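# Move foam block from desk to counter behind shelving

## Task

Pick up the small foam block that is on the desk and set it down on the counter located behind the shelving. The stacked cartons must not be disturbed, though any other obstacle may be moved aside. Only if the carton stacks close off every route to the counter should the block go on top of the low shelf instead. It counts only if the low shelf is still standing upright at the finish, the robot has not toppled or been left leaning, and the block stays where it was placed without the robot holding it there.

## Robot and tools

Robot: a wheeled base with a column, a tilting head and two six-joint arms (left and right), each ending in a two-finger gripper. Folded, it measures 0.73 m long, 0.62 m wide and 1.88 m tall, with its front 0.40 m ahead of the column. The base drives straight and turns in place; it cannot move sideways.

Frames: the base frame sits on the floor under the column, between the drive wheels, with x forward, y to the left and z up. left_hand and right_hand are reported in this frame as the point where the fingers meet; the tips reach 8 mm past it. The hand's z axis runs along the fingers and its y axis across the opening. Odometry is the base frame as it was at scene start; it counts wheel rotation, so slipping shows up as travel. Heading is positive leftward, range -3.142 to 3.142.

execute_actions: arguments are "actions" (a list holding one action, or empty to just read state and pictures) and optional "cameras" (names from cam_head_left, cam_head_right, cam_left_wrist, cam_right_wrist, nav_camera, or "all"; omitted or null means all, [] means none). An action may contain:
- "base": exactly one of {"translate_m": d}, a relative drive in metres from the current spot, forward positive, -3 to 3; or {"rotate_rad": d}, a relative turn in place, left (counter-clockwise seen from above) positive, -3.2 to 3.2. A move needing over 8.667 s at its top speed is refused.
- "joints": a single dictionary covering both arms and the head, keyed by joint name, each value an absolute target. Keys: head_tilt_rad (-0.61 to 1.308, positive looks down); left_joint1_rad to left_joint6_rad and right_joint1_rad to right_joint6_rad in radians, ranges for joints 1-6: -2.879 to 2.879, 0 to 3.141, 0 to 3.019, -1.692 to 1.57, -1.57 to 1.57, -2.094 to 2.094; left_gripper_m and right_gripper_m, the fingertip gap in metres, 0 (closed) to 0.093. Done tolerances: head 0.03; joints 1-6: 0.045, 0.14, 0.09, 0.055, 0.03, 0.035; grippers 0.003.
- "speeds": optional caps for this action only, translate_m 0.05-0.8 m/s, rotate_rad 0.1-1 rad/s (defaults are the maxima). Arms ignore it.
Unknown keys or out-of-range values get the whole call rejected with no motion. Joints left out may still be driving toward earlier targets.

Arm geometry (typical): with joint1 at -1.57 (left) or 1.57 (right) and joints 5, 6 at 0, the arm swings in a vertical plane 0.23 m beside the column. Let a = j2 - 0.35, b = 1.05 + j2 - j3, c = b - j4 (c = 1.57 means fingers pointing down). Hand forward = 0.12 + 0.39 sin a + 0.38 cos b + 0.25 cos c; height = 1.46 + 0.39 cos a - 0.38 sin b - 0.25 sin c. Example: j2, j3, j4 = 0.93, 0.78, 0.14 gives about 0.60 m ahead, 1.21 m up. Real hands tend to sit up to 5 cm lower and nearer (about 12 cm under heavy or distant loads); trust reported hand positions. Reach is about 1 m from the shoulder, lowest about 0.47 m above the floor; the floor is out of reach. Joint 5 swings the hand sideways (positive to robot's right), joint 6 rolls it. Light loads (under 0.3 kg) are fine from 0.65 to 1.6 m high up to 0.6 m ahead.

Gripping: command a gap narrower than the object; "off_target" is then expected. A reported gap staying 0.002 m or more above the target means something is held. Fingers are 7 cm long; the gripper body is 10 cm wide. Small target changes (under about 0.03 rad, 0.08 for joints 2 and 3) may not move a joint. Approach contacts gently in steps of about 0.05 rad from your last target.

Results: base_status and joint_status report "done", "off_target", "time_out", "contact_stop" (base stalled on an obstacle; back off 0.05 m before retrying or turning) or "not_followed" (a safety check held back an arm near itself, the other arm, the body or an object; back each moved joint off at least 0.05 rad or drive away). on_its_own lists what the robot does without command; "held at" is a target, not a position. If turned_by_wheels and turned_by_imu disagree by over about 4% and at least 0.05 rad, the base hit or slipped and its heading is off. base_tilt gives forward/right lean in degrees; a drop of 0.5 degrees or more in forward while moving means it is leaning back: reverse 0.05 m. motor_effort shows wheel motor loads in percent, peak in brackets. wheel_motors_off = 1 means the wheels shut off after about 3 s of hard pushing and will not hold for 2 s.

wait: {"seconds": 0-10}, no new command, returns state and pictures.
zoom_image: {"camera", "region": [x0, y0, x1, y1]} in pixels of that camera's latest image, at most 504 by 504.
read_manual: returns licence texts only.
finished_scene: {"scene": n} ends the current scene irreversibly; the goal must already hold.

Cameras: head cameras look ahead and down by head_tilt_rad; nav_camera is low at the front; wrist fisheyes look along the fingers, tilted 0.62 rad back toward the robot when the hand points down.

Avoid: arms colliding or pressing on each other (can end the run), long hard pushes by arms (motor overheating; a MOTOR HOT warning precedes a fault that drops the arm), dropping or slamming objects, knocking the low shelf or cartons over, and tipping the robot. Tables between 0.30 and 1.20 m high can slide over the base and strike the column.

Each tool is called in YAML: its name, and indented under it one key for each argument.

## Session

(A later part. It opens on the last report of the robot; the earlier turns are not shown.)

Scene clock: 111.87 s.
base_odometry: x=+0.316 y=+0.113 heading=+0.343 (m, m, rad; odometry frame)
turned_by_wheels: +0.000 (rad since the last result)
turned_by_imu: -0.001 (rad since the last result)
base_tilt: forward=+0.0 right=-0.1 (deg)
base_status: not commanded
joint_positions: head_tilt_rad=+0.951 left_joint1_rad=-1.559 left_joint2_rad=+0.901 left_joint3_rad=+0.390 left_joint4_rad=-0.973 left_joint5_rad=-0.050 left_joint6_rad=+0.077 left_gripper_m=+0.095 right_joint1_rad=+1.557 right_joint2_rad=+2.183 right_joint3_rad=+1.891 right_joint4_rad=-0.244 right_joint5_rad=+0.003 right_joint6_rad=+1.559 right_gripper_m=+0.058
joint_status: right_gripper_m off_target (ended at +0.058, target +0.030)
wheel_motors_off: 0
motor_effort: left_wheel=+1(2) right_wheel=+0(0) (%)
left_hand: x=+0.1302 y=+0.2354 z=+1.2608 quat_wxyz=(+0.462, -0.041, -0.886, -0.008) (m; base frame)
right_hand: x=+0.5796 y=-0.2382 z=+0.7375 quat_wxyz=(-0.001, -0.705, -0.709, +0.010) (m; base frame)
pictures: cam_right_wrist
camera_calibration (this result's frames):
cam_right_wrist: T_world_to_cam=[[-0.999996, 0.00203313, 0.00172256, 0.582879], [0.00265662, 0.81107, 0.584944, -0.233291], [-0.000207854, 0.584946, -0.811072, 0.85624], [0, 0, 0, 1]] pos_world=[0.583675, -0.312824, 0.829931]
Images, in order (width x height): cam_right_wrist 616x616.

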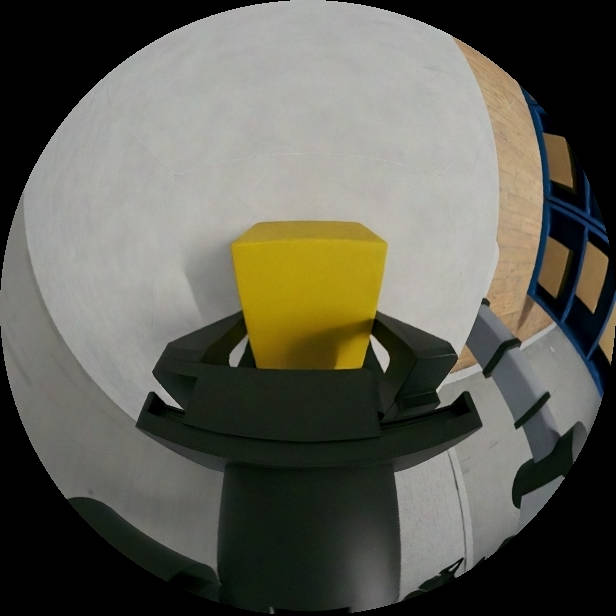

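execute_actions:
  actions:
    - {"joints":{"right_joint1_rad":1.6,"right_joint2_rad":1.2,"right_joint3_rad":1.2,"right_joint4_rad":-0.52}}
  cameras: ["cam_right_wrist"]

execute_actions:
  actions:
    - {"base":{"translate_m":-0.2},"joints":{"head_tilt_rad":0.5,"right_joint2_rad":0.95,"right_joint3_rad":0.85,"right_joint4_rad":-0.42,"right_joint6_rad":0}}
  cameras: []

execute_actions:
  actions:
    - {"base":{"rotate_rad":1.98}}
  cameras: ["cam_head_left","cam_head_right","nav_camera"]

Scene clock: 147.67 s.
base_odometry: x=+0.316 y=+0.113 heading=+0.343 (m, m, rad; odometry frame)
turned_by_wheels: +0.000 (rad since the last result)
turned_by_imu: -0.001 (rad since the last result)
base_tilt: forward=+0.0 right=-0.1 (deg)
base_status: not commanded
joint_positions: head_tilt_rad=+0.951 left_joint1_rad=-1.559 left_joint2_rad=+0.901 left_joint3_rad=+0.390 left_joint4_rad=-0.973 left_joint5_rad=-0.050 left_joint6_rad=+0.077 left_gripper_m=+0.095 right_joint1_rad=+1.600 right_joint2_rad=+1.184 right_joint3_rad=+1.200 right_joint4_rad=-0.512 right_joint5_rad=+0.002 right_joint6_rad=+1.559 right_gripper_m=+0.058
joint_status: all done
wheel_motors_off: 0
motor_effort: left_wheel=+1(2) right_wheel=+0(0) (%)
left_hand: x=+0.1302 y=+0.2354 z=+1.2608 quat_wxyz=(+0.462, -0.041, -0.886, -0.008) (m; base frame)
right_hand: x=+0.6128 y=-0.2102 z=+1.1403 quat_wxyz=(-0.002, -0.698, -0.716, -0.018) (m; base frame)
pictures: cam_right_wrist
camera_calibration (this result's frames):
cam_right_wrist: T_world_to_cam=[[-0.999103, -0.0181849, -0.0382493, 0.656151], [-0.0378686, 0.787989, 0.614524, -0.505447], [0.0189649, 0.615421, -0.78797, 1.13486], [0, 0, 0, 1]] pos_world=[0.614899, -0.288201, 1.22995]
Images, in order (width x height): cam_right_wrist 616x616.

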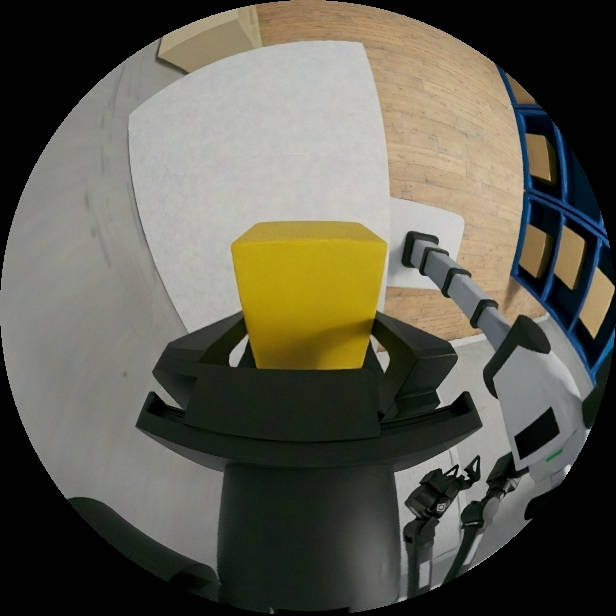

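Scene clock: 149.40 s.
base_odometry: x=+0.127 y=+0.045 heading=+0.342 (m, m, rad; odometry frame)
turned_by_wheels: -0.001 (rad since the last result)
turned_by_imu: -0.001 (rad since the last result)
base_tilt: forward=+0.0 right=-0.1 (deg)
base_status: done
joint_positions: head_tilt_rad=+0.518 left_joint1_rad=-1.559 left_joint2_rad=+0.900 left_joint3_rad=+0.386 left_joint4_rad=-0.973 left_joint5_rad=-0.050 left_joint6_rad=+0.077 left_gripper_m=+0.095 right_joint1_rad=+1.600 right_joint2_rad=+0.942 right_joint3_rad=+0.838 right_joint4_rad=-0.430 right_joint5_rad=+0.002 right_joint6_rad=+0.012 right_gripper_m=+0.058
joint_status: all done
wheel_motors_off: 0
motor_effort: left_wheel=-5(32) right_wheel=+2(40) (%)
left_hand: x=+0.1283 y=+0.2354 z=+1.2615 quat_wxyz=(+0.464, -0.041, -0.885, -0.008) (m; base frame)
right_hand: x=+0.4931 y=-0.2129 z=+1.1802 quat_wxyz=(+0.005, +0.001, -1.000, -0.011) (m; base frame)
pictures: none
No camera images: the call's "cameras" was empty. Leave "cameras" out to get every camera's image.

Scene clock: 152.87 s.
base_odometry: x=+0.127 y=+0.045 heading=+2.321 (m, m, rad; odometry frame)
turned_by_wheels: +1.979 (rad since the last result)
turned_by_imu: +1.959 (rad since the last result)
base_tilt: forward=+0.0 right=-0.1 (deg)
base_status: done
joint_positions: head_tilt_rad=+0.518 left_joint1_rad=-1.559 left_joint2_rad=+0.900 left_joint3_rad=+0.386 left_joint4_rad=-0.973 left_joint5_rad=-0.050 left_joint6_rad=+0.077 left_gripper_m=+0.095 right_joint1_rad=+1.600 right_joint2_rad=+0.942 right_joint3_rad=+0.838 right_joint4_rad=-0.430 right_joint5_rad=+0.002 right_joint6_rad=+0.012 right_gripper_m=+0.058
joint_status: not commanded
wheel_motors_off: 0
motor_effort: left_wheel=-6(44) right_wheel=+5(43) (%)
left_hand: x=+0.1283 y=+0.2354 z=+1.2615 quat_wxyz=(+0.464, -0.041, -0.885, -0.008) (m; base frame)
right_hand: x=+0.4931 y=-0.2129 z=+1.1802 quat_wxyz=(+0.005, +0.001, -1.000, -0.011) (m; base frame)
pictures: cam_head_left, cam_head_right, nav_camera
camera_calibration (this result's frames):
cam_head_left: T_world_to_cam=[[-0.0329212, -0.999046, 0.028699, 0.0042672], [-0.571841, -0.004722, -0.820351, 1.29103], [0.819703, -0.0434182, -0.57114, 0.759384], [0, 0, 0, 1]] pos_world=[0.115933, 0.0433305, 1.49269]
cam_head_right: T_world_to_cam=[[-0.027603, -0.999219, 0.0282698, -0.0879292], [-0.578429, -0.00709884, -0.815702, 1.28824], [0.815265, -0.0388679, -0.577782, 0.771649], [0, 0, 0, 1]] pos_world=[0.113632, -0.0487231, 1.49915]
Images, in order (width x height): cam_head_left 672x504, cam_head_right 672x504, nav_camera 672x504.

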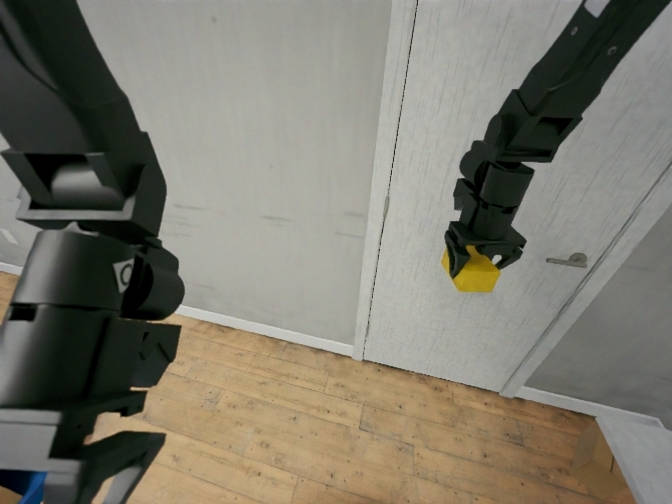

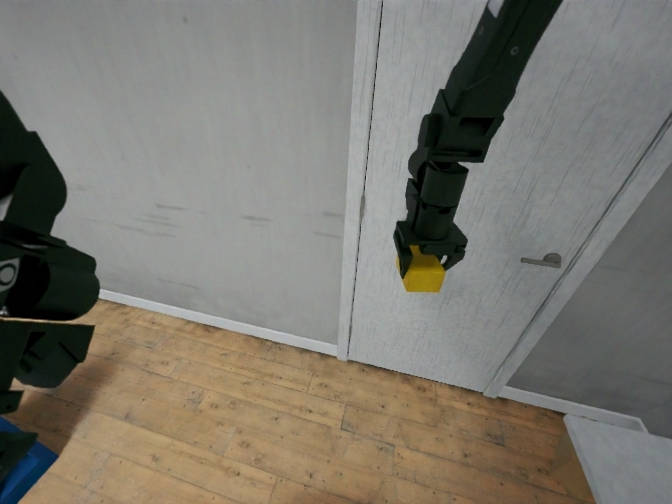

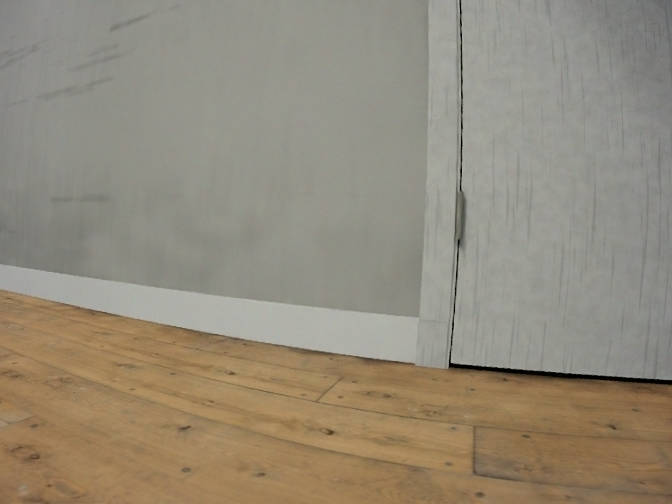

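execute_actions:
  actions:
    - {"base":{"translate_m":0.42}}
  cameras: []

execute_actions:
  actions:
    - {"base":{"rotate_rad":1.0}}
  cameras: ["cam_head_left","cam_head_right","nav_camera"]

Scene clock: 177.60 s.
base_odometry: x=-0.159 y=+0.353 heading=+2.321 (m, m, rad; odometry frame)
turned_by_wheels: +0.000 (rad since the last result)
turned_by_imu: -0.001 (rad since the last result)
base_tilt: forward=+0.0 right=-0.1 (deg)
base_status: done
joint_positions: head_tilt_rad=+0.517 left_joint1_rad=-1.559 left_joint2_rad=+0.900 left_joint3_rad=+0.390 left_joint4_rad=-0.973 left_joint5_rad=-0.050 left_joint6_rad=+0.077 left_gripper_m=+0.095 right_joint1_rad=+1.600 right_joint2_rad=+0.944 right_joint3_rad=+0.843 right_joint4_rad=-0.430 right_joint5_rad=+0.002 right_joint6_rad=+0.012 right_gripper_m=+0.058
joint_status: not commanded
wheel_motors_off: 0
motor_effort: left_wheel=+2(47) right_wheel=+0(60) (%)
left_hand: x=+0.1303 y=+0.2354 z=+1.2608 quat_wxyz=(+0.462, -0.041, -0.886, -0.008) (m; base frame)
right_hand: x=+0.4950 y=-0.2129 z=+1.1800 quat_wxyz=(+0.004, +0.001, -1.000, -0.011) (m; base frame)
pictures: none
No camera images: the call's "cameras" was empty. Leave "cameras" out to get every camera's image.

Scene clock: 180.07 s.
base_odometry: x=-0.159 y=+0.353 heading=-2.962 (m, m, rad; odometry frame)
turned_by_wheels: +0.999 (rad since the last result)
turned_by_imu: +0.988 (rad since the last result)
base_tilt: forward=+0.0 right=-0.1 (deg)
base_status: done
joint_positions: head_tilt_rad=+0.517 left_joint1_rad=-1.559 left_joint2_rad=+0.900 left_joint3_rad=+0.390 left_joint4_rad=-0.973 left_joint5_rad=-0.050 left_joint6_rad=+0.077 left_gripper_m=+0.095 right_joint1_rad=+1.600 right_joint2_rad=+0.944 right_joint3_rad=+0.843 right_joint4_rad=-0.430 right_joint5_rad=+0.002 right_joint6_rad=+0.012 right_gripper_m=+0.058
joint_status: not commanded
wheel_motors_off: 0
motor_effort: left_wheel=-5(42) right_wheel=+4(52) (%)
left_hand: x=+0.1303 y=+0.2354 z=+1.2608 quat_wxyz=(+0.462, -0.041, -0.886, -0.008) (m; base frame)
right_hand: x=+0.4950 y=-0.2129 z=+1.1800 quat_wxyz=(+0.004, +0.001, -1.000, -0.011) (m; base frame)
pictures: cam_head_left, cam_head_right, nav_camera
camera_calibration (this result's frames):
cam_head_left: T_world_to_cam=[[-0.0329386, -0.999046, 0.0286791, 0.00429869], [-0.571346, -0.004722, -0.820696, 1.29153], [0.820048, -0.0434182, -0.570645, 0.758604], [0, 0, 0, 1]] pos_world=[0.115962, 0.0433305, 1.49273]
cam_head_right: T_world_to_cam=[[-0.0276201, -0.999219, 0.0282531, -0.0879026], [-0.577936, -0.00709884, -0.816051, 1.28876], [0.815614, -0.0388679, -0.577289, 0.770873], [0, 0, 0, 1]] pos_world=[0.113657, -0.0487231, 1.49919]
Images, in order (width x height): cam_head_left 672x504, cam_head_right 672x504, nav_camera 672x504.

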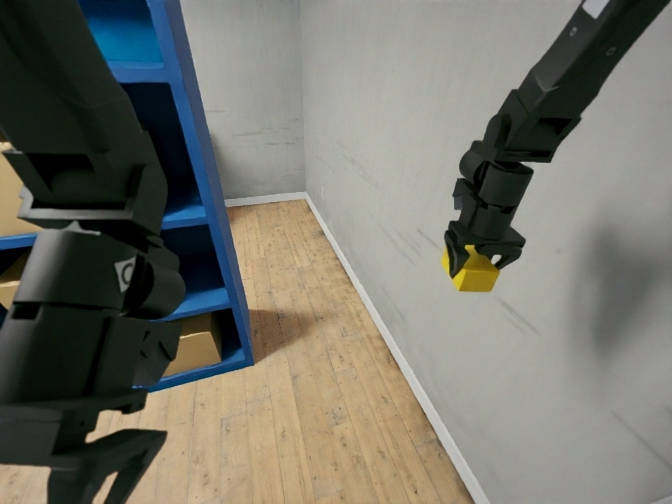

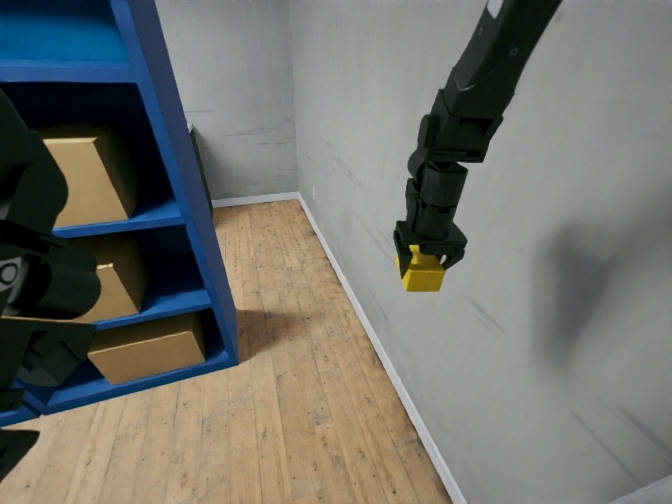

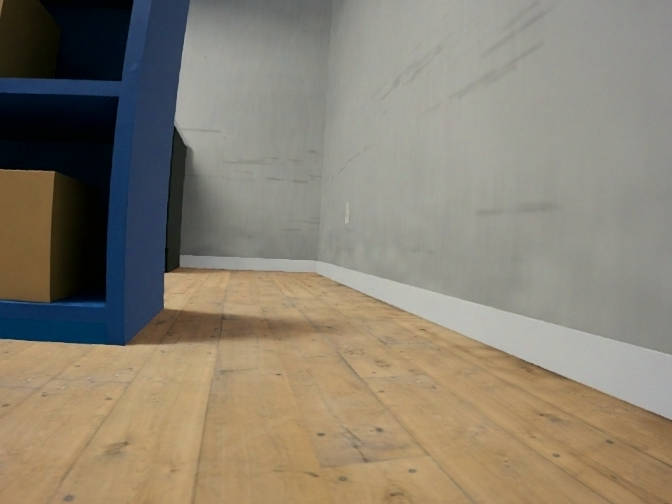

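execute_actions:
  actions:
    - {"base":{"translate_m":0.75}}
  cameras: []

execute_actions:
  actions:
    - {"base":{"rotate_rad":0.2}}
  cameras: ["cam_head_left","cam_head_right","nav_camera"]

Scene clock: 211.87 s.
base_odometry: x=-0.897 y=+0.219 heading=-2.963 (m, m, rad; odometry frame)
turned_by_wheels: +0.000 (rad since the last result)
turned_by_imu: -0.002 (rad since the last result)
base_tilt: forward=+0.0 right=-0.1 (deg)
base_status: done
joint_positions: head_tilt_rad=+0.517 left_joint1_rad=-1.559 left_joint2_rad=+0.900 left_joint3_rad=+0.389 left_joint4_rad=-0.973 left_joint5_rad=-0.050 left_joint6_rad=+0.077 left_gripper_m=+0.095 right_joint1_rad=+1.600 right_joint2_rad=+0.945 right_joint3_rad=+0.843 right_joint4_rad=-0.430 right_joint5_rad=+0.002 right_joint6_rad=+0.012 right_gripper_m=+0.058
joint_status: not commanded
wheel_motors_off: 0
motor_effort: left_wheel=+0(41) right_wheel=+0(62) (%)
left_hand: x=+0.1299 y=+0.2354 z=+1.2609 quat_wxyz=(+0.463, -0.041, -0.886, -0.008) (m; base frame)
right_hand: x=+0.4953 y=-0.2129 z=+1.1800 quat_wxyz=(+0.004, +0.001, -1.000, -0.011) (m; base frame)
pictures: none
No camera images: the call's "cameras" was empty. Leave "cameras" out to get every camera's image.

Scene clock: 213.17 s.
base_odometry: x=-0.898 y=+0.219 heading=-2.764 (m, m, rad; odometry frame)
turned_by_wheels: +0.199 (rad since the last result)
turned_by_imu: +0.195 (rad since the last result)
base_tilt: forward=+0.0 right=+0.0 (deg)
base_status: done
joint_positions: head_tilt_rad=+0.517 left_joint1_rad=-1.559 left_joint2_rad=+0.900 left_joint3_rad=+0.389 left_joint4_rad=-0.973 left_joint5_rad=-0.050 left_joint6_rad=+0.077 left_gripper_m=+0.095 right_joint1_rad=+1.600 right_joint2_rad=+0.945 right_joint3_rad=+0.843 right_joint4_rad=-0.430 right_joint5_rad=+0.002 right_joint6_rad=+0.012 right_gripper_m=+0.058
joint_status: not commanded
wheel_motors_off: 0
motor_effort: left_wheel=+0(46) right_wheel=+0(46) (%)
left_hand: x=+0.1299 y=+0.2354 z=+1.2609 quat_wxyz=(+0.463, -0.041, -0.886, -0.008) (m; base frame)
right_hand: x=+0.4953 y=-0.2129 z=+1.1800 quat_wxyz=(+0.004, +0.001, -1.000, -0.011) (m; base frame)
pictures: cam_head_left, cam_head_right, nav_camera
camera_calibration (this result's frames):
cam_head_left: T_world_to_cam=[[-0.0329422, -0.999046, 0.0286749, 0.00430528], [-0.571242, -0.004722, -0.820768, 1.29164], [0.82012, -0.0434182, -0.570542, 0.758441], [0, 0, 0, 1]] pos_world=[0.115968, 0.0433305, 1.49273]
cam_head_right: T_world_to_cam=[[-0.0276237, -0.999219, 0.0282496, -0.0878971], [-0.577833, -0.00709884, -0.816124, 1.28886], [0.815687, -0.0388679, -0.577186, 0.770711], [0, 0, 0, 1]] pos_world=[0.113662, -0.0487231, 1.4992]
Images, in order (width x height): cam_head_left 672x504, cam_head_right 672x504, nav_camera 672x504.

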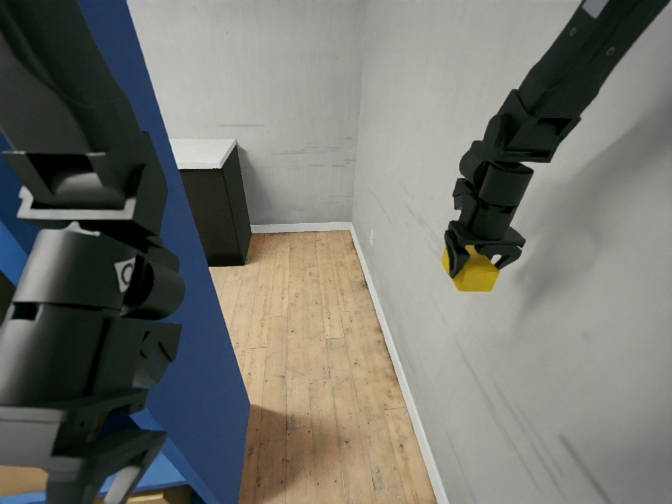

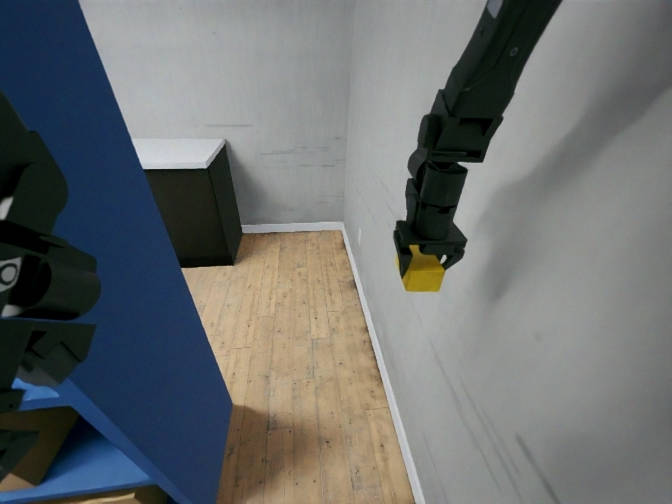

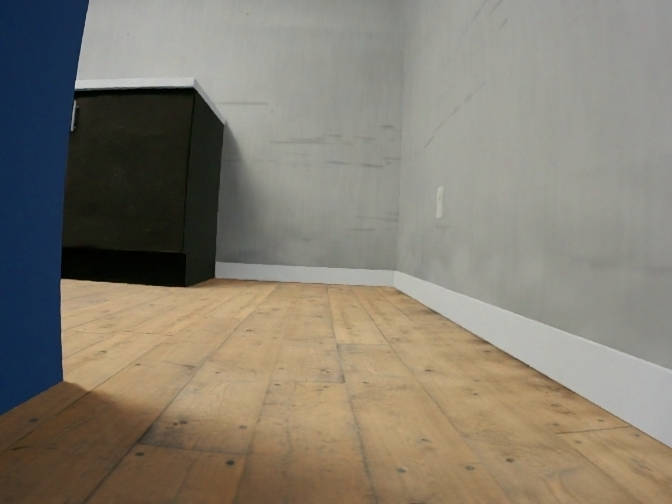

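execute_actions:
  actions:
    - {"base":{"rotate_rad":0.04}}
  cameras: []

execute_actions:
  actions:
    - {"base":{"translate_m":0.7},"speeds":{"translate_m":0.4}}
  cameras: ["cam_head_left","cam_head_right","nav_camera"]

Scene clock: 229.83 s.
base_odometry: x=-0.898 y=+0.219 heading=-2.725 (m, m, rad; odometry frame)
turned_by_wheels: +0.039 (rad since the last result)
turned_by_imu: +0.037 (rad since the last result)
base_tilt: forward=+0.0 right=-0.1 (deg)
base_status: done
joint_positions: head_tilt_rad=+0.517 left_joint1_rad=-1.559 left_joint2_rad=+0.900 left_joint3_rad=+0.389 left_joint4_rad=-0.973 left_joint5_rad=-0.050 left_joint6_rad=+0.077 left_gripper_m=+0.095 right_joint1_rad=+1.600 right_joint2_rad=+0.945 right_joint3_rad=+0.843 right_joint4_rad=-0.430 right_joint5_rad=+0.002 right_joint6_rad=+0.011 right_gripper_m=+0.058
joint_status: not commanded
wheel_motors_off: 0
motor_effort: left_wheel=-2(43) right_wheel=+1(30) (%)
left_hand: x=+0.1299 y=+0.2354 z=+1.2609 quat_wxyz=(+0.463, -0.041, -0.886, -0.008) (m; base frame)
right_hand: x=+0.4953 y=-0.2128 z=+1.1800 quat_wxyz=(+0.004, +0.002, -1.000, -0.012) (m; base frame)
pictures: none
No camera images: the call's "cameras" was empty. Leave "cameras" out to get every camera's image.

Scene clock: 232.97 s.
base_odometry: x=-1.538 y=-0.065 heading=-2.725 (m, m, rad; odometry frame)
turned_by_wheels: +0.000 (rad since the last result)
turned_by_imu: -0.001 (rad since the last result)
base_tilt: forward=+0.0 right=-0.1 (deg)
base_status: done
joint_positions: head_tilt_rad=+0.517 left_joint1_rad=-1.559 left_joint2_rad=+0.900 left_joint3_rad=+0.387 left_joint4_rad=-0.973 left_joint5_rad=-0.050 left_joint6_rad=+0.077 left_gripper_m=+0.095 right_joint1_rad=+1.600 right_joint2_rad=+0.945 right_joint3_rad=+0.843 right_joint4_rad=-0.430 right_joint5_rad=+0.002 right_joint6_rad=+0.011 right_gripper_m=+0.058
joint_status: not commanded
wheel_motors_off: 0
motor_effort: left_wheel=+1(46) right_wheel=+0(56) (%)
left_hand: x=+0.1289 y=+0.2354 z=+1.2613 quat_wxyz=(+0.463, -0.041, -0.885, -0.008) (m; base frame)
right_hand: x=+0.4951 y=-0.2128 z=+1.1799 quat_wxyz=(+0.004, +0.002, -1.000, -0.012) (m; base frame)
pictures: cam_head_left, cam_head_right, nav_camera
camera_calibration (this result's frames):
cam_head_left: T_world_to_cam=[[-0.0329422, -0.999046, 0.0286749, 0.00430528], [-0.571242, -0.004722, -0.820768, 1.29164], [0.82012, -0.0434182, -0.570542, 0.758441], [0, 0, 0, 1]] pos_world=[0.115968, 0.0433305, 1.49273]
cam_head_right: T_world_to_cam=[[-0.0276237, -0.999219, 0.0282496, -0.0878971], [-0.577833, -0.00709884, -0.816124, 1.28886], [0.815687, -0.0388679, -0.577186, 0.770711], [0, 0, 0, 1]] pos_world=[0.113662, -0.0487231, 1.4992]
Images, in order (width x height): cam_head_left 672x504, cam_head_right 672x504, nav_camera 672x504.

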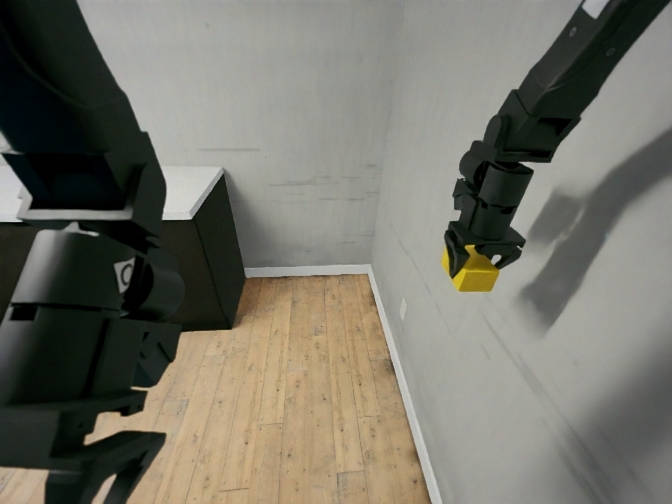

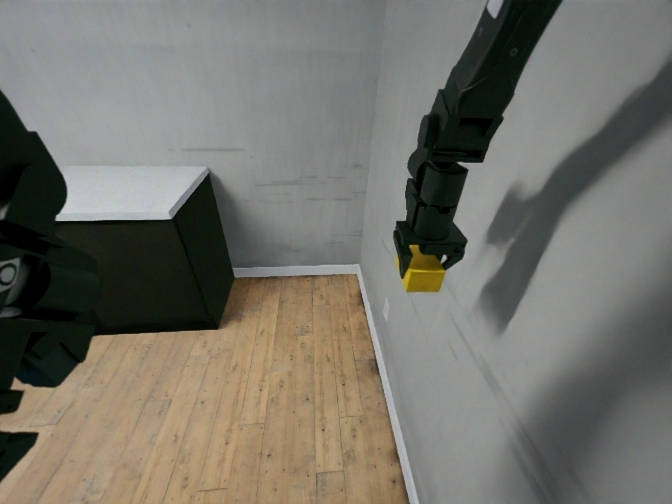

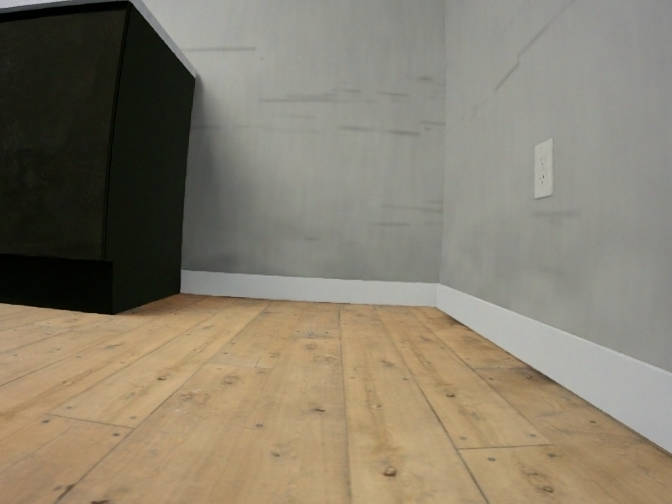

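execute_actions:
  actions:
    - {"base":{"translate_m":0.6}}
  cameras: []

execute_actions:
  actions:
    - {"base":{"rotate_rad":0.4}}
  cameras: []

execute_actions:
  actions:
    - {"base":{"translate_m":0.25}}
  cameras: []

execute_actions:
  actions:
    - {"base":{"rotate_rad":0.65},"joints":{"head_tilt_rad":0.7}}
  cameras: ["cam_head_left","cam_head_right","nav_camera"]

Scene clock: 299.00 s.
base_odometry: x=-2.087 y=-0.308 heading=-2.725 (m, m, rad; odometry frame)
turned_by_wheels: +0.000 (rad since the last result)
turned_by_imu: -0.002 (rad since the last result)
base_tilt: forward=+0.1 right=-0.1 (deg)
base_status: done
joint_positions: head_tilt_rad=+0.517 left_joint1_rad=-1.559 left_joint2_rad=+0.901 left_joint3_rad=+0.390 left_joint4_rad=-0.973 left_joint5_rad=-0.050 left_joint6_rad=+0.077 left_gripper_m=+0.095 right_joint1_rad=+1.600 right_joint2_rad=+0.947 right_joint3_rad=+0.845 right_joint4_rad=-0.430 right_joint5_rad=+0.002 right_joint6_rad=+0.011 right_gripper_m=+0.058
joint_status: not commanded
wheel_motors_off: 0
motor_effort: left_wheel=-3(34) right_wheel=+0(40) (%)
left_hand: x=+0.1302 y=+0.2354 z=+1.2608 quat_wxyz=(+0.462, -0.041, -0.886, -0.008) (m; base frame)
right_hand: x=+0.4959 y=-0.2128 z=+1.1795 quat_wxyz=(+0.004, +0.002, -1.000, -0.012) (m; base frame)
pictures: none
No camera images: the call's "cameras" was empty. Leave "cameras" out to get every camera's image.

Scene clock: 300.67 s.
base_odometry: x=-2.087 y=-0.308 heading=-2.326 (m, m, rad; odometry frame)
turned_by_wheels: +0.399 (rad since the last result)
turned_by_imu: +0.393 (rad since the last result)
base_tilt: forward=+0.1 right=-0.1 (deg)
base_status: done
joint_positions: head_tilt_rad=+0.517 left_joint1_rad=-1.559 left_joint2_rad=+0.901 left_joint3_rad=+0.390 left_joint4_rad=-0.973 left_joint5_rad=-0.050 left_joint6_rad=+0.077 left_gripper_m=+0.095 right_joint1_rad=+1.600 right_joint2_rad=+0.947 right_joint3_rad=+0.845 right_joint4_rad=-0.430 right_joint5_rad=+0.002 right_joint6_rad=+0.011 right_gripper_m=+0.058
joint_status: not commanded
wheel_motors_off: 0
motor_effort: left_wheel=-4(48) right_wheel=+3(47) (%)
left_hand: x=+0.1302 y=+0.2354 z=+1.2608 quat_wxyz=(+0.462, -0.041, -0.886, -0.008) (m; base frame)
right_hand: x=+0.4959 y=-0.2128 z=+1.1795 quat_wxyz=(+0.004, +0.002, -1.000, -0.012) (m; base frame)
pictures: none
No camera images: the call's "cameras" was empty. Leave "cameras" out to get every camera's image.

Scene clock: 302.67 s.
base_odometry: x=-2.258 y=-0.490 heading=-2.325 (m, m, rad; odometry frame)
turned_by_wheels: +0.001 (rad since the last result)
turned_by_imu: +0.000 (rad since the last result)
base_tilt: forward=+0.1 right=+0.0 (deg)
base_status: done
joint_positions: head_tilt_rad=+0.517 left_joint1_rad=-1.559 left_joint2_rad=+0.901 left_joint3_rad=+0.389 left_joint4_rad=-0.973 left_joint5_rad=-0.050 left_joint6_rad=+0.077 left_gripper_m=+0.095 right_joint1_rad=+1.600 right_joint2_rad=+0.947 right_joint3_rad=+0.845 right_joint4_rad=-0.430 right_joint5_rad=+0.002 right_joint6_rad=+0.011 right_gripper_m=+0.058
joint_status: not commanded
wheel_motors_off: 0
motor_effort: left_wheel=-1(42) right_wheel=-1(62) (%)
left_hand: x=+0.1296 y=+0.2354 z=+1.2610 quat_wxyz=(+0.463, -0.041, -0.885, -0.008) (m; base frame)
right_hand: x=+0.4958 y=-0.2128 z=+1.1794 quat_wxyz=(+0.004, +0.002, -1.000, -0.012) (m; base frame)
pictures: none
No camera images: the call's "cameras" was empty. Leave "cameras" out to get every camera's image.

Scene clock: 304.60 s.
base_odometry: x=-2.258 y=-0.490 heading=-1.676 (m, m, rad; odometry frame)
turned_by_wheels: +0.649 (rad since the last result)
turned_by_imu: +0.641 (rad since the last result)
base_tilt: forward=+0.0 right=-0.1 (deg)
base_status: done
joint_positions: head_tilt_rad=+0.702 left_joint1_rad=-1.559 left_joint2_rad=+0.901 left_joint3_rad=+0.389 left_joint4_rad=-0.973 left_joint5_rad=-0.050 left_joint6_rad=+0.077 left_gripper_m=+0.095 right_joint1_rad=+1.600 right_joint2_rad=+0.947 right_joint3_rad=+0.845 right_joint4_rad=-0.430 right_joint5_rad=+0.002 right_joint6_rad=+0.011 right_gripper_m=+0.058
joint_status: all done
wheel_motors_off: 0
motor_effort: left_wheel=-2(45) right_wheel=+4(47) (%)
left_hand: x=+0.1296 y=+0.2354 z=+1.2610 quat_wxyz=(+0.463, -0.041, -0.885, -0.008) (m; base frame)
right_hand: x=+0.4958 y=-0.2128 z=+1.1794 quat_wxyz=(+0.004, +0.002, -1.000, -0.012) (m; base frame)
pictures: cam_head_left, cam_head_right, nav_camera
camera_calibration (this result's frames):
cam_head_left: T_world_to_cam=[[-0.0270964, -0.999046, 0.0342524, -0.00457626], [-0.712657, -0.004722, -0.701497, 1.11503], [0.700989, -0.0434182, -0.711849, 0.982011], [0, 0, 0, 1]] pos_world=[0.106132, 0.0433305, 1.48139]
cam_head_right: T_world_to_cam=[[-0.0219472, -0.999219, 0.0328546, -0.0952726], [-0.71828, -0.00709884, -0.695718, 1.11046], [0.695408, -0.0388679, -0.717563, 0.992906], [0, 0, 0, 1]] pos_world=[0.105057, -0.0487231, 1.48817]
Images, in order (width x height): cam_head_left 672x504, cam_head_right 672x504, nav_camera 672x504.

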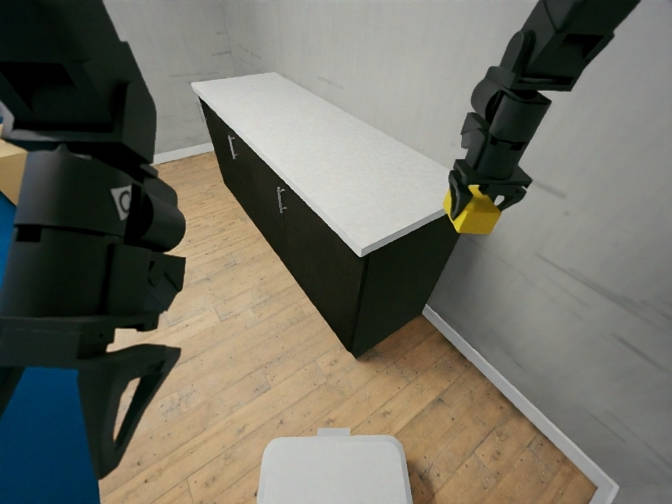

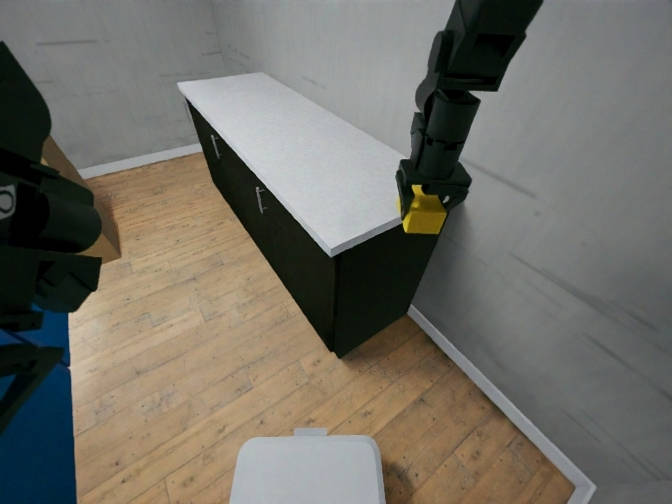

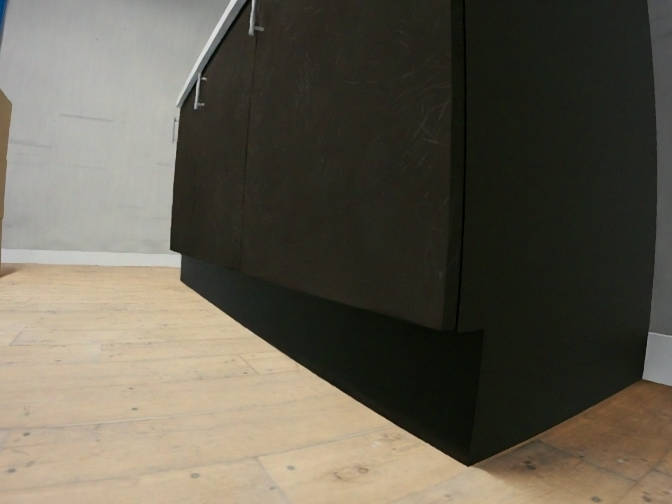

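execute_actions:
  actions:
    - {"base":{"translate_m":0.25},"joints":{"head_tilt_rad":0.85,"right_joint2_rad":1.689,"right_joint3_rad":1.633,"right_joint4_rad":-0.464}}
  cameras: ["cam_head_left","cam_head_right","cam_right_wrist","nav_camera"]

Scene clock: 330.07 s.
base_odometry: x=-2.284 y=-0.739 heading=-1.675 (m, m, rad; odometry frame)
turned_by_wheels: +0.001 (rad since the last result)
turned_by_imu: +0.000 (rad since the last result)
base_tilt: forward=+0.1 right=-0.1 (deg)
base_status: done
joint_positions: head_tilt_rad=+0.852 left_joint1_rad=-1.559 left_joint2_rad=+0.901 left_joint3_rad=+0.388 left_joint4_rad=-0.973 left_joint5_rad=-0.050 left_joint6_rad=+0.077 left_gripper_m=+0.095 right_joint1_rad=+1.600 right_joint2_rad=+1.694 right_joint3_rad=+1.618 right_joint4_rad=-0.457 right_joint5_rad=+0.002 right_joint6_rad=+0.011 right_gripper_m=+0.058
joint_status: all done
wheel_motors_off: 0
motor_effort: left_wheel=+1(47) right_wheel=+0(66) (%)
left_hand: x=+0.1294 y=+0.2354 z=+1.2611 quat_wxyz=(+0.463, -0.041, -0.885, -0.008) (m; base frame)
right_hand: x=+0.6623 y=-0.2046 z=+0.9516 quat_wxyz=(+0.004, +0.002, -1.000, -0.012) (m; base frame)
pictures: cam_head_left, cam_head_right, cam_right_wrist, nav_camera
camera_calibration (this result's frames):
cam_head_left: T_world_to_cam=[[-0.021698, -0.999046, 0.037903, -0.0104681], [-0.809106, -0.004722, -0.587644, 0.944522], [0.587263, -0.0434182, -0.808231, 1.13613], [0, 0, 0, 1]] pos_world=[0.0967865, 0.0433305, 1.47369]
cam_head_right: T_world_to_cam=[[-0.0168142, -0.999219, 0.0357546, -0.0999953], [-0.813806, -0.00709884, -0.581093, 0.938716], [0.580893, -0.0388679, -0.813051, 1.14568], [0, 0, 0, 1]] pos_world=[0.0967322, -0.0487231, 1.48056]
cam_right_wrist: T_world_to_cam=[[-0.00409336, -0.999426, -0.0336187, -0.165728], [-0.797181, -0.0170355, 0.6035, -0.0432773], [-0.603726, 0.0292705, -0.796654, 1.28259], [0, 0, 0, 1]] pos_world=[0.739153, -0.203912, 1.04233]
Images, in order (width x height): cam_head_left 672x504, cam_head_right 672x504, cam_right_wrist 616x616, nav_camera 672x504.

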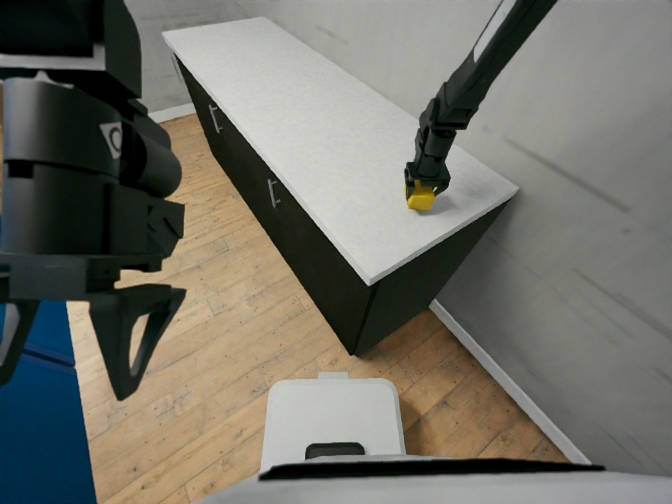

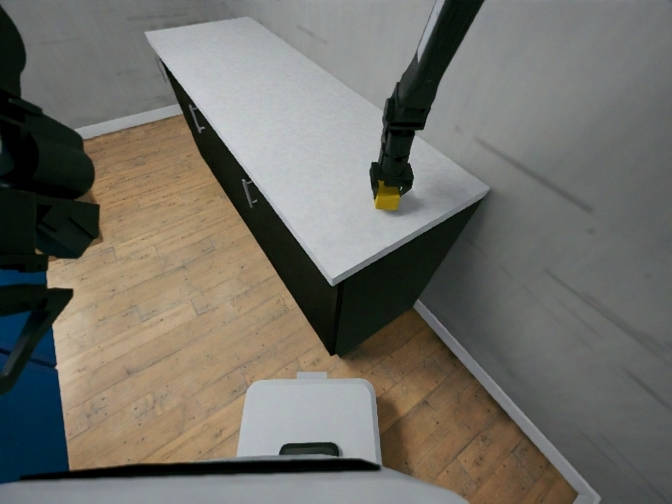

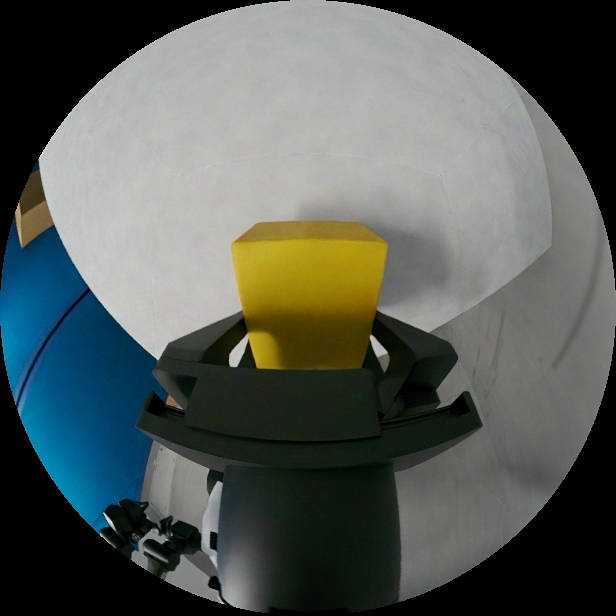

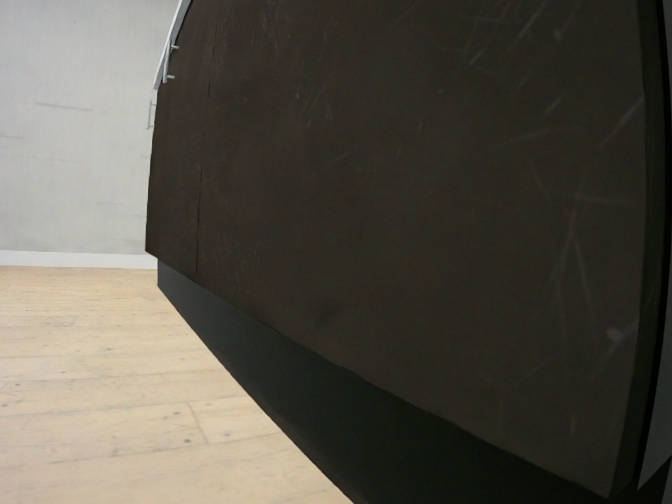

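execute_actions:
  actions:
    - {"joints":{"right_joint1_rad":1.68,"right_joint2_rad":1.903,"right_joint3_rad":2.136,"right_joint4_rad":-0.753}}
  cameras: ["cam_head_left","cam_right_wrist"]

Scene clock: 350.00 s.
base_odometry: x=-2.284 y=-0.739 heading=-1.675 (m, m, rad; odometry frame)
turned_by_wheels: +0.000 (rad since the last result)
turned_by_imu: -0.001 (rad since the last result)
base_tilt: forward=+0.0 right=-0.1 (deg)
base_status: not commanded
joint_positions: head_tilt_rad=+0.852 left_joint1_rad=-1.559 left_joint2_rad=+0.901 left_joint3_rad=+0.388 left_joint4_rad=-0.973 left_joint5_rad=-0.050 left_joint6_rad=+0.077 left_gripper_m=+0.095 right_joint1_rad=+1.667 right_joint2_rad=+1.887 right_joint3_rad=+2.115 right_joint4_rad=-0.760 right_joint5_rad=+0.004 right_joint6_rad=+0.012 right_gripper_m=+0.058
joint_status: all done
wheel_motors_off: 0
motor_effort: left_wheel=-1(4) right_wheel=+0(4) (%)
left_hand: x=+0.1294 y=+0.2354 z=+1.2611 quat_wxyz=(+0.463, -0.041, -0.885, -0.008) (m; base frame)
right_hand: x=+0.7653 y=-0.1507 z=+0.9456 quat_wxyz=(+0.004, +0.018, -0.999, -0.039) (m; base frame)
pictures: cam_head_left, cam_right_wrist
camera_calibration (this result's frames):
cam_head_left: T_world_to_cam=[[-0.021698, -0.999046, 0.037903, -0.0104681], [-0.809106, -0.004722, -0.587644, 0.944522], [0.587263, -0.0434182, -0.808231, 1.13613], [0, 0, 0, 1]] pos_world=[0.0967865, 0.0433305, 1.47369]
cam_right_wrist: T_world_to_cam=[[0.0280884, -0.9956, -0.0893964, -0.0829138], [-0.795675, -0.0764025, 0.600886, 0.0356842], [-0.605072, 0.0542526, -0.79432, 1.34094], [0, 0, 0, 1]] pos_world=[0.842086, -0.152572, 1.03628]
Images, in order (width x height): cam_head_left 672x504, cam_right_wrist 616x616.

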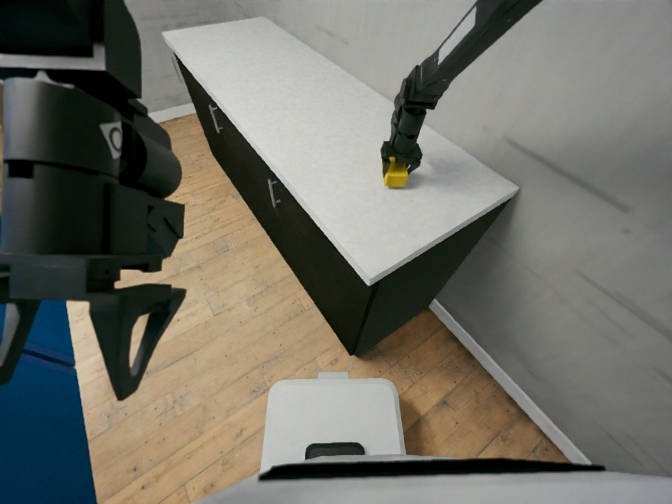

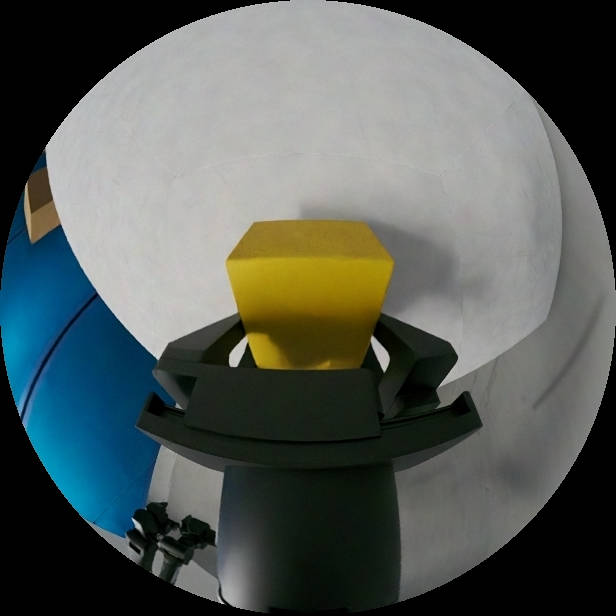

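execute_actions:
  actions:
    - {"joints":{"right_joint2_rad":1.965,"right_joint4_rad":-0.685}}
  cameras: ["cam_head_left","cam_right_wrist"]

Scene clock: 359.00 s.
base_odometry: x=-2.284 y=-0.739 heading=-1.675 (m, m, rad; odometry frame)
turned_by_wheels: +0.000 (rad since the last result)
turned_by_imu: -0.001 (rad since the last result)
base_tilt: forward=+0.1 right=-0.1 (deg)
base_status: not commanded
joint_positions: head_tilt_rad=+0.852 left_joint1_rad=-1.559 left_joint2_rad=+0.901 left_joint3_rad=+0.388 left_joint4_rad=-0.973 left_joint5_rad=-0.050 left_joint6_rad=+0.077 left_gripper_m=+0.095 right_joint1_rad=+1.667 right_joint2_rad=+1.911 right_joint3_rad=+2.118 right_joint4_rad=-0.702 right_joint5_rad=+0.005 right_joint6_rad=+0.011 right_gripper_m=+0.058
joint_status: all done
wheel_motors_off: 0
motor_effort: left_wheel=+2(1) right_wheel=+1(1) (%)
left_hand: x=+0.1294 y=+0.2354 z=+1.2611 quat_wxyz=(+0.463, -0.041, -0.885, -0.008) (m; base frame)
right_hand: x=+0.7687 y=-0.1489 z=+0.9312 quat_wxyz=(-0.014, +0.018, -0.999, -0.040) (m; base frame)
pictures: cam_head_left, cam_right_wrist
camera_calibration (this result's frames):
cam_head_left: T_world_to_cam=[[-0.021698, -0.999046, 0.037903, -0.0104681], [-0.809106, -0.004722, -0.587644, 0.944522], [0.587263, -0.0434182, -0.808231, 1.13613], [0, 0, 0, 1]] pos_world=[0.0967865, 0.0433305, 1.47369]
cam_right_wrist: T_world_to_cam=[[0.0298347, -0.99553, -0.0896055, -0.0836617], [-0.817463, -0.0758891, 0.57096, 0.0918557], [-0.575208, 0.0562147, -0.816073, 1.32907], [0, 0, 0, 1]] pos_world=[0.842077, -0.15103, 1.02468]
Images, in order (width x height): cam_head_left 672x504, cam_right_wrist 616x616.

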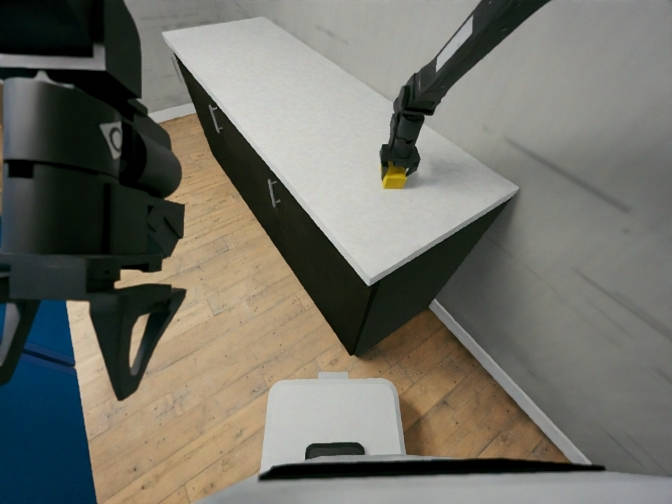

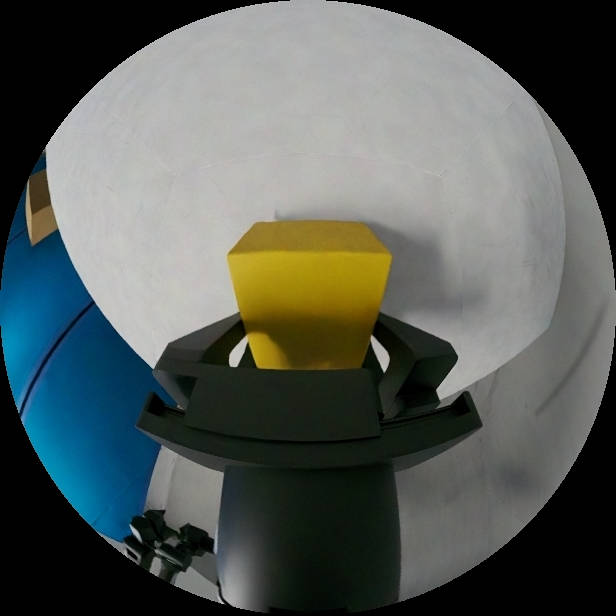

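execute_actions:
  actions:
    - {"joints":{"right_joint2_rad":2.0,"right_joint4_rad":-0.66}}
  cameras: ["cam_head_left","cam_right_wrist"]

Scene clock: 366.10 s.
base_odometry: x=-2.284 y=-0.739 heading=-1.675 (m, m, rad; odometry frame)
turned_by_wheels: +0.000 (rad since the last result)
turned_by_imu: -0.001 (rad since the last result)
base_tilt: forward=+0.0 right=-0.1 (deg)
base_status: not commanded
joint_positions: head_tilt_rad=+0.852 left_joint1_rad=-1.559 left_joint2_rad=+0.901 left_joint3_rad=+0.388 left_joint4_rad=-0.973 left_joint5_rad=-0.050 left_joint6_rad=+0.077 left_gripper_m=+0.095 right_joint1_rad=+1.667 right_joint2_rad=+1.912 right_joint3_rad=+2.118 right_joint4_rad=-0.702 right_joint5_rad=+0.005 right_joint6_rad=+0.011 right_gripper_m=+0.058
joint_status: all done
wheel_motors_off: 0
motor_effort: left_wheel=+3(2) right_wheel=+1(1) (%)
left_hand: x=+0.1294 y=+0.2354 z=+1.2611 quat_wxyz=(+0.463, -0.041, -0.885, -0.008) (m; base frame)
right_hand: x=+0.7680 y=-0.1489 z=+0.9305 quat_wxyz=(-0.014, +0.018, -0.999, -0.040) (m; base frame)
pictures: cam_head_left, cam_right_wrist
camera_calibration (this result's frames):
cam_head_left: T_world_to_cam=[[-0.021698, -0.999046, 0.037903, -0.0104681], [-0.809106, -0.004722, -0.587644, 0.944522], [0.587263, -0.0434182, -0.808231, 1.13613], [0, 0, 0, 1]] pos_world=[0.0967865, 0.0433305, 1.47369]
cam_right_wrist: T_world_to_cam=[[0.0298279, -0.995532, -0.0895845, -0.0836919], [-0.816805, -0.0759357, 0.571895, 0.0904021], [-0.576143, 0.0561147, -0.815421, 1.32821], [0, 0, 0, 1]] pos_world=[0.841577, -0.150985, 1.02385]
Images, in order (width x height): cam_head_left 672x504, cam_right_wrist 616x616.

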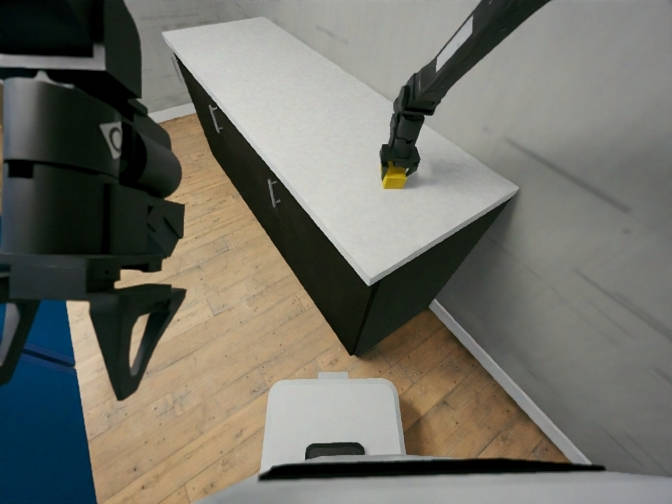

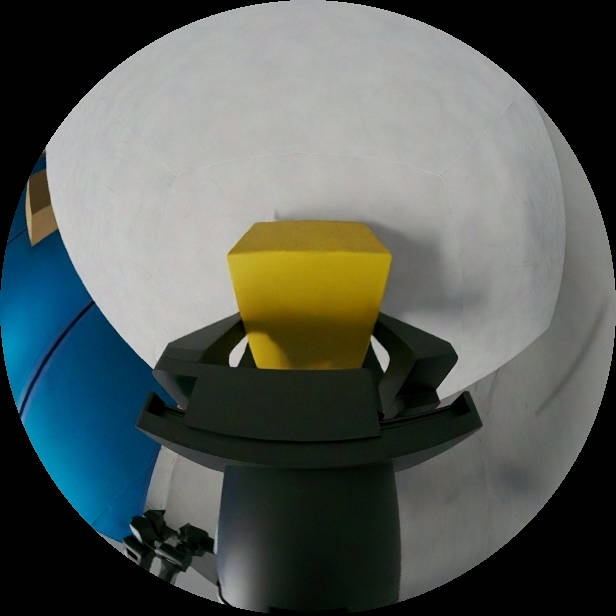

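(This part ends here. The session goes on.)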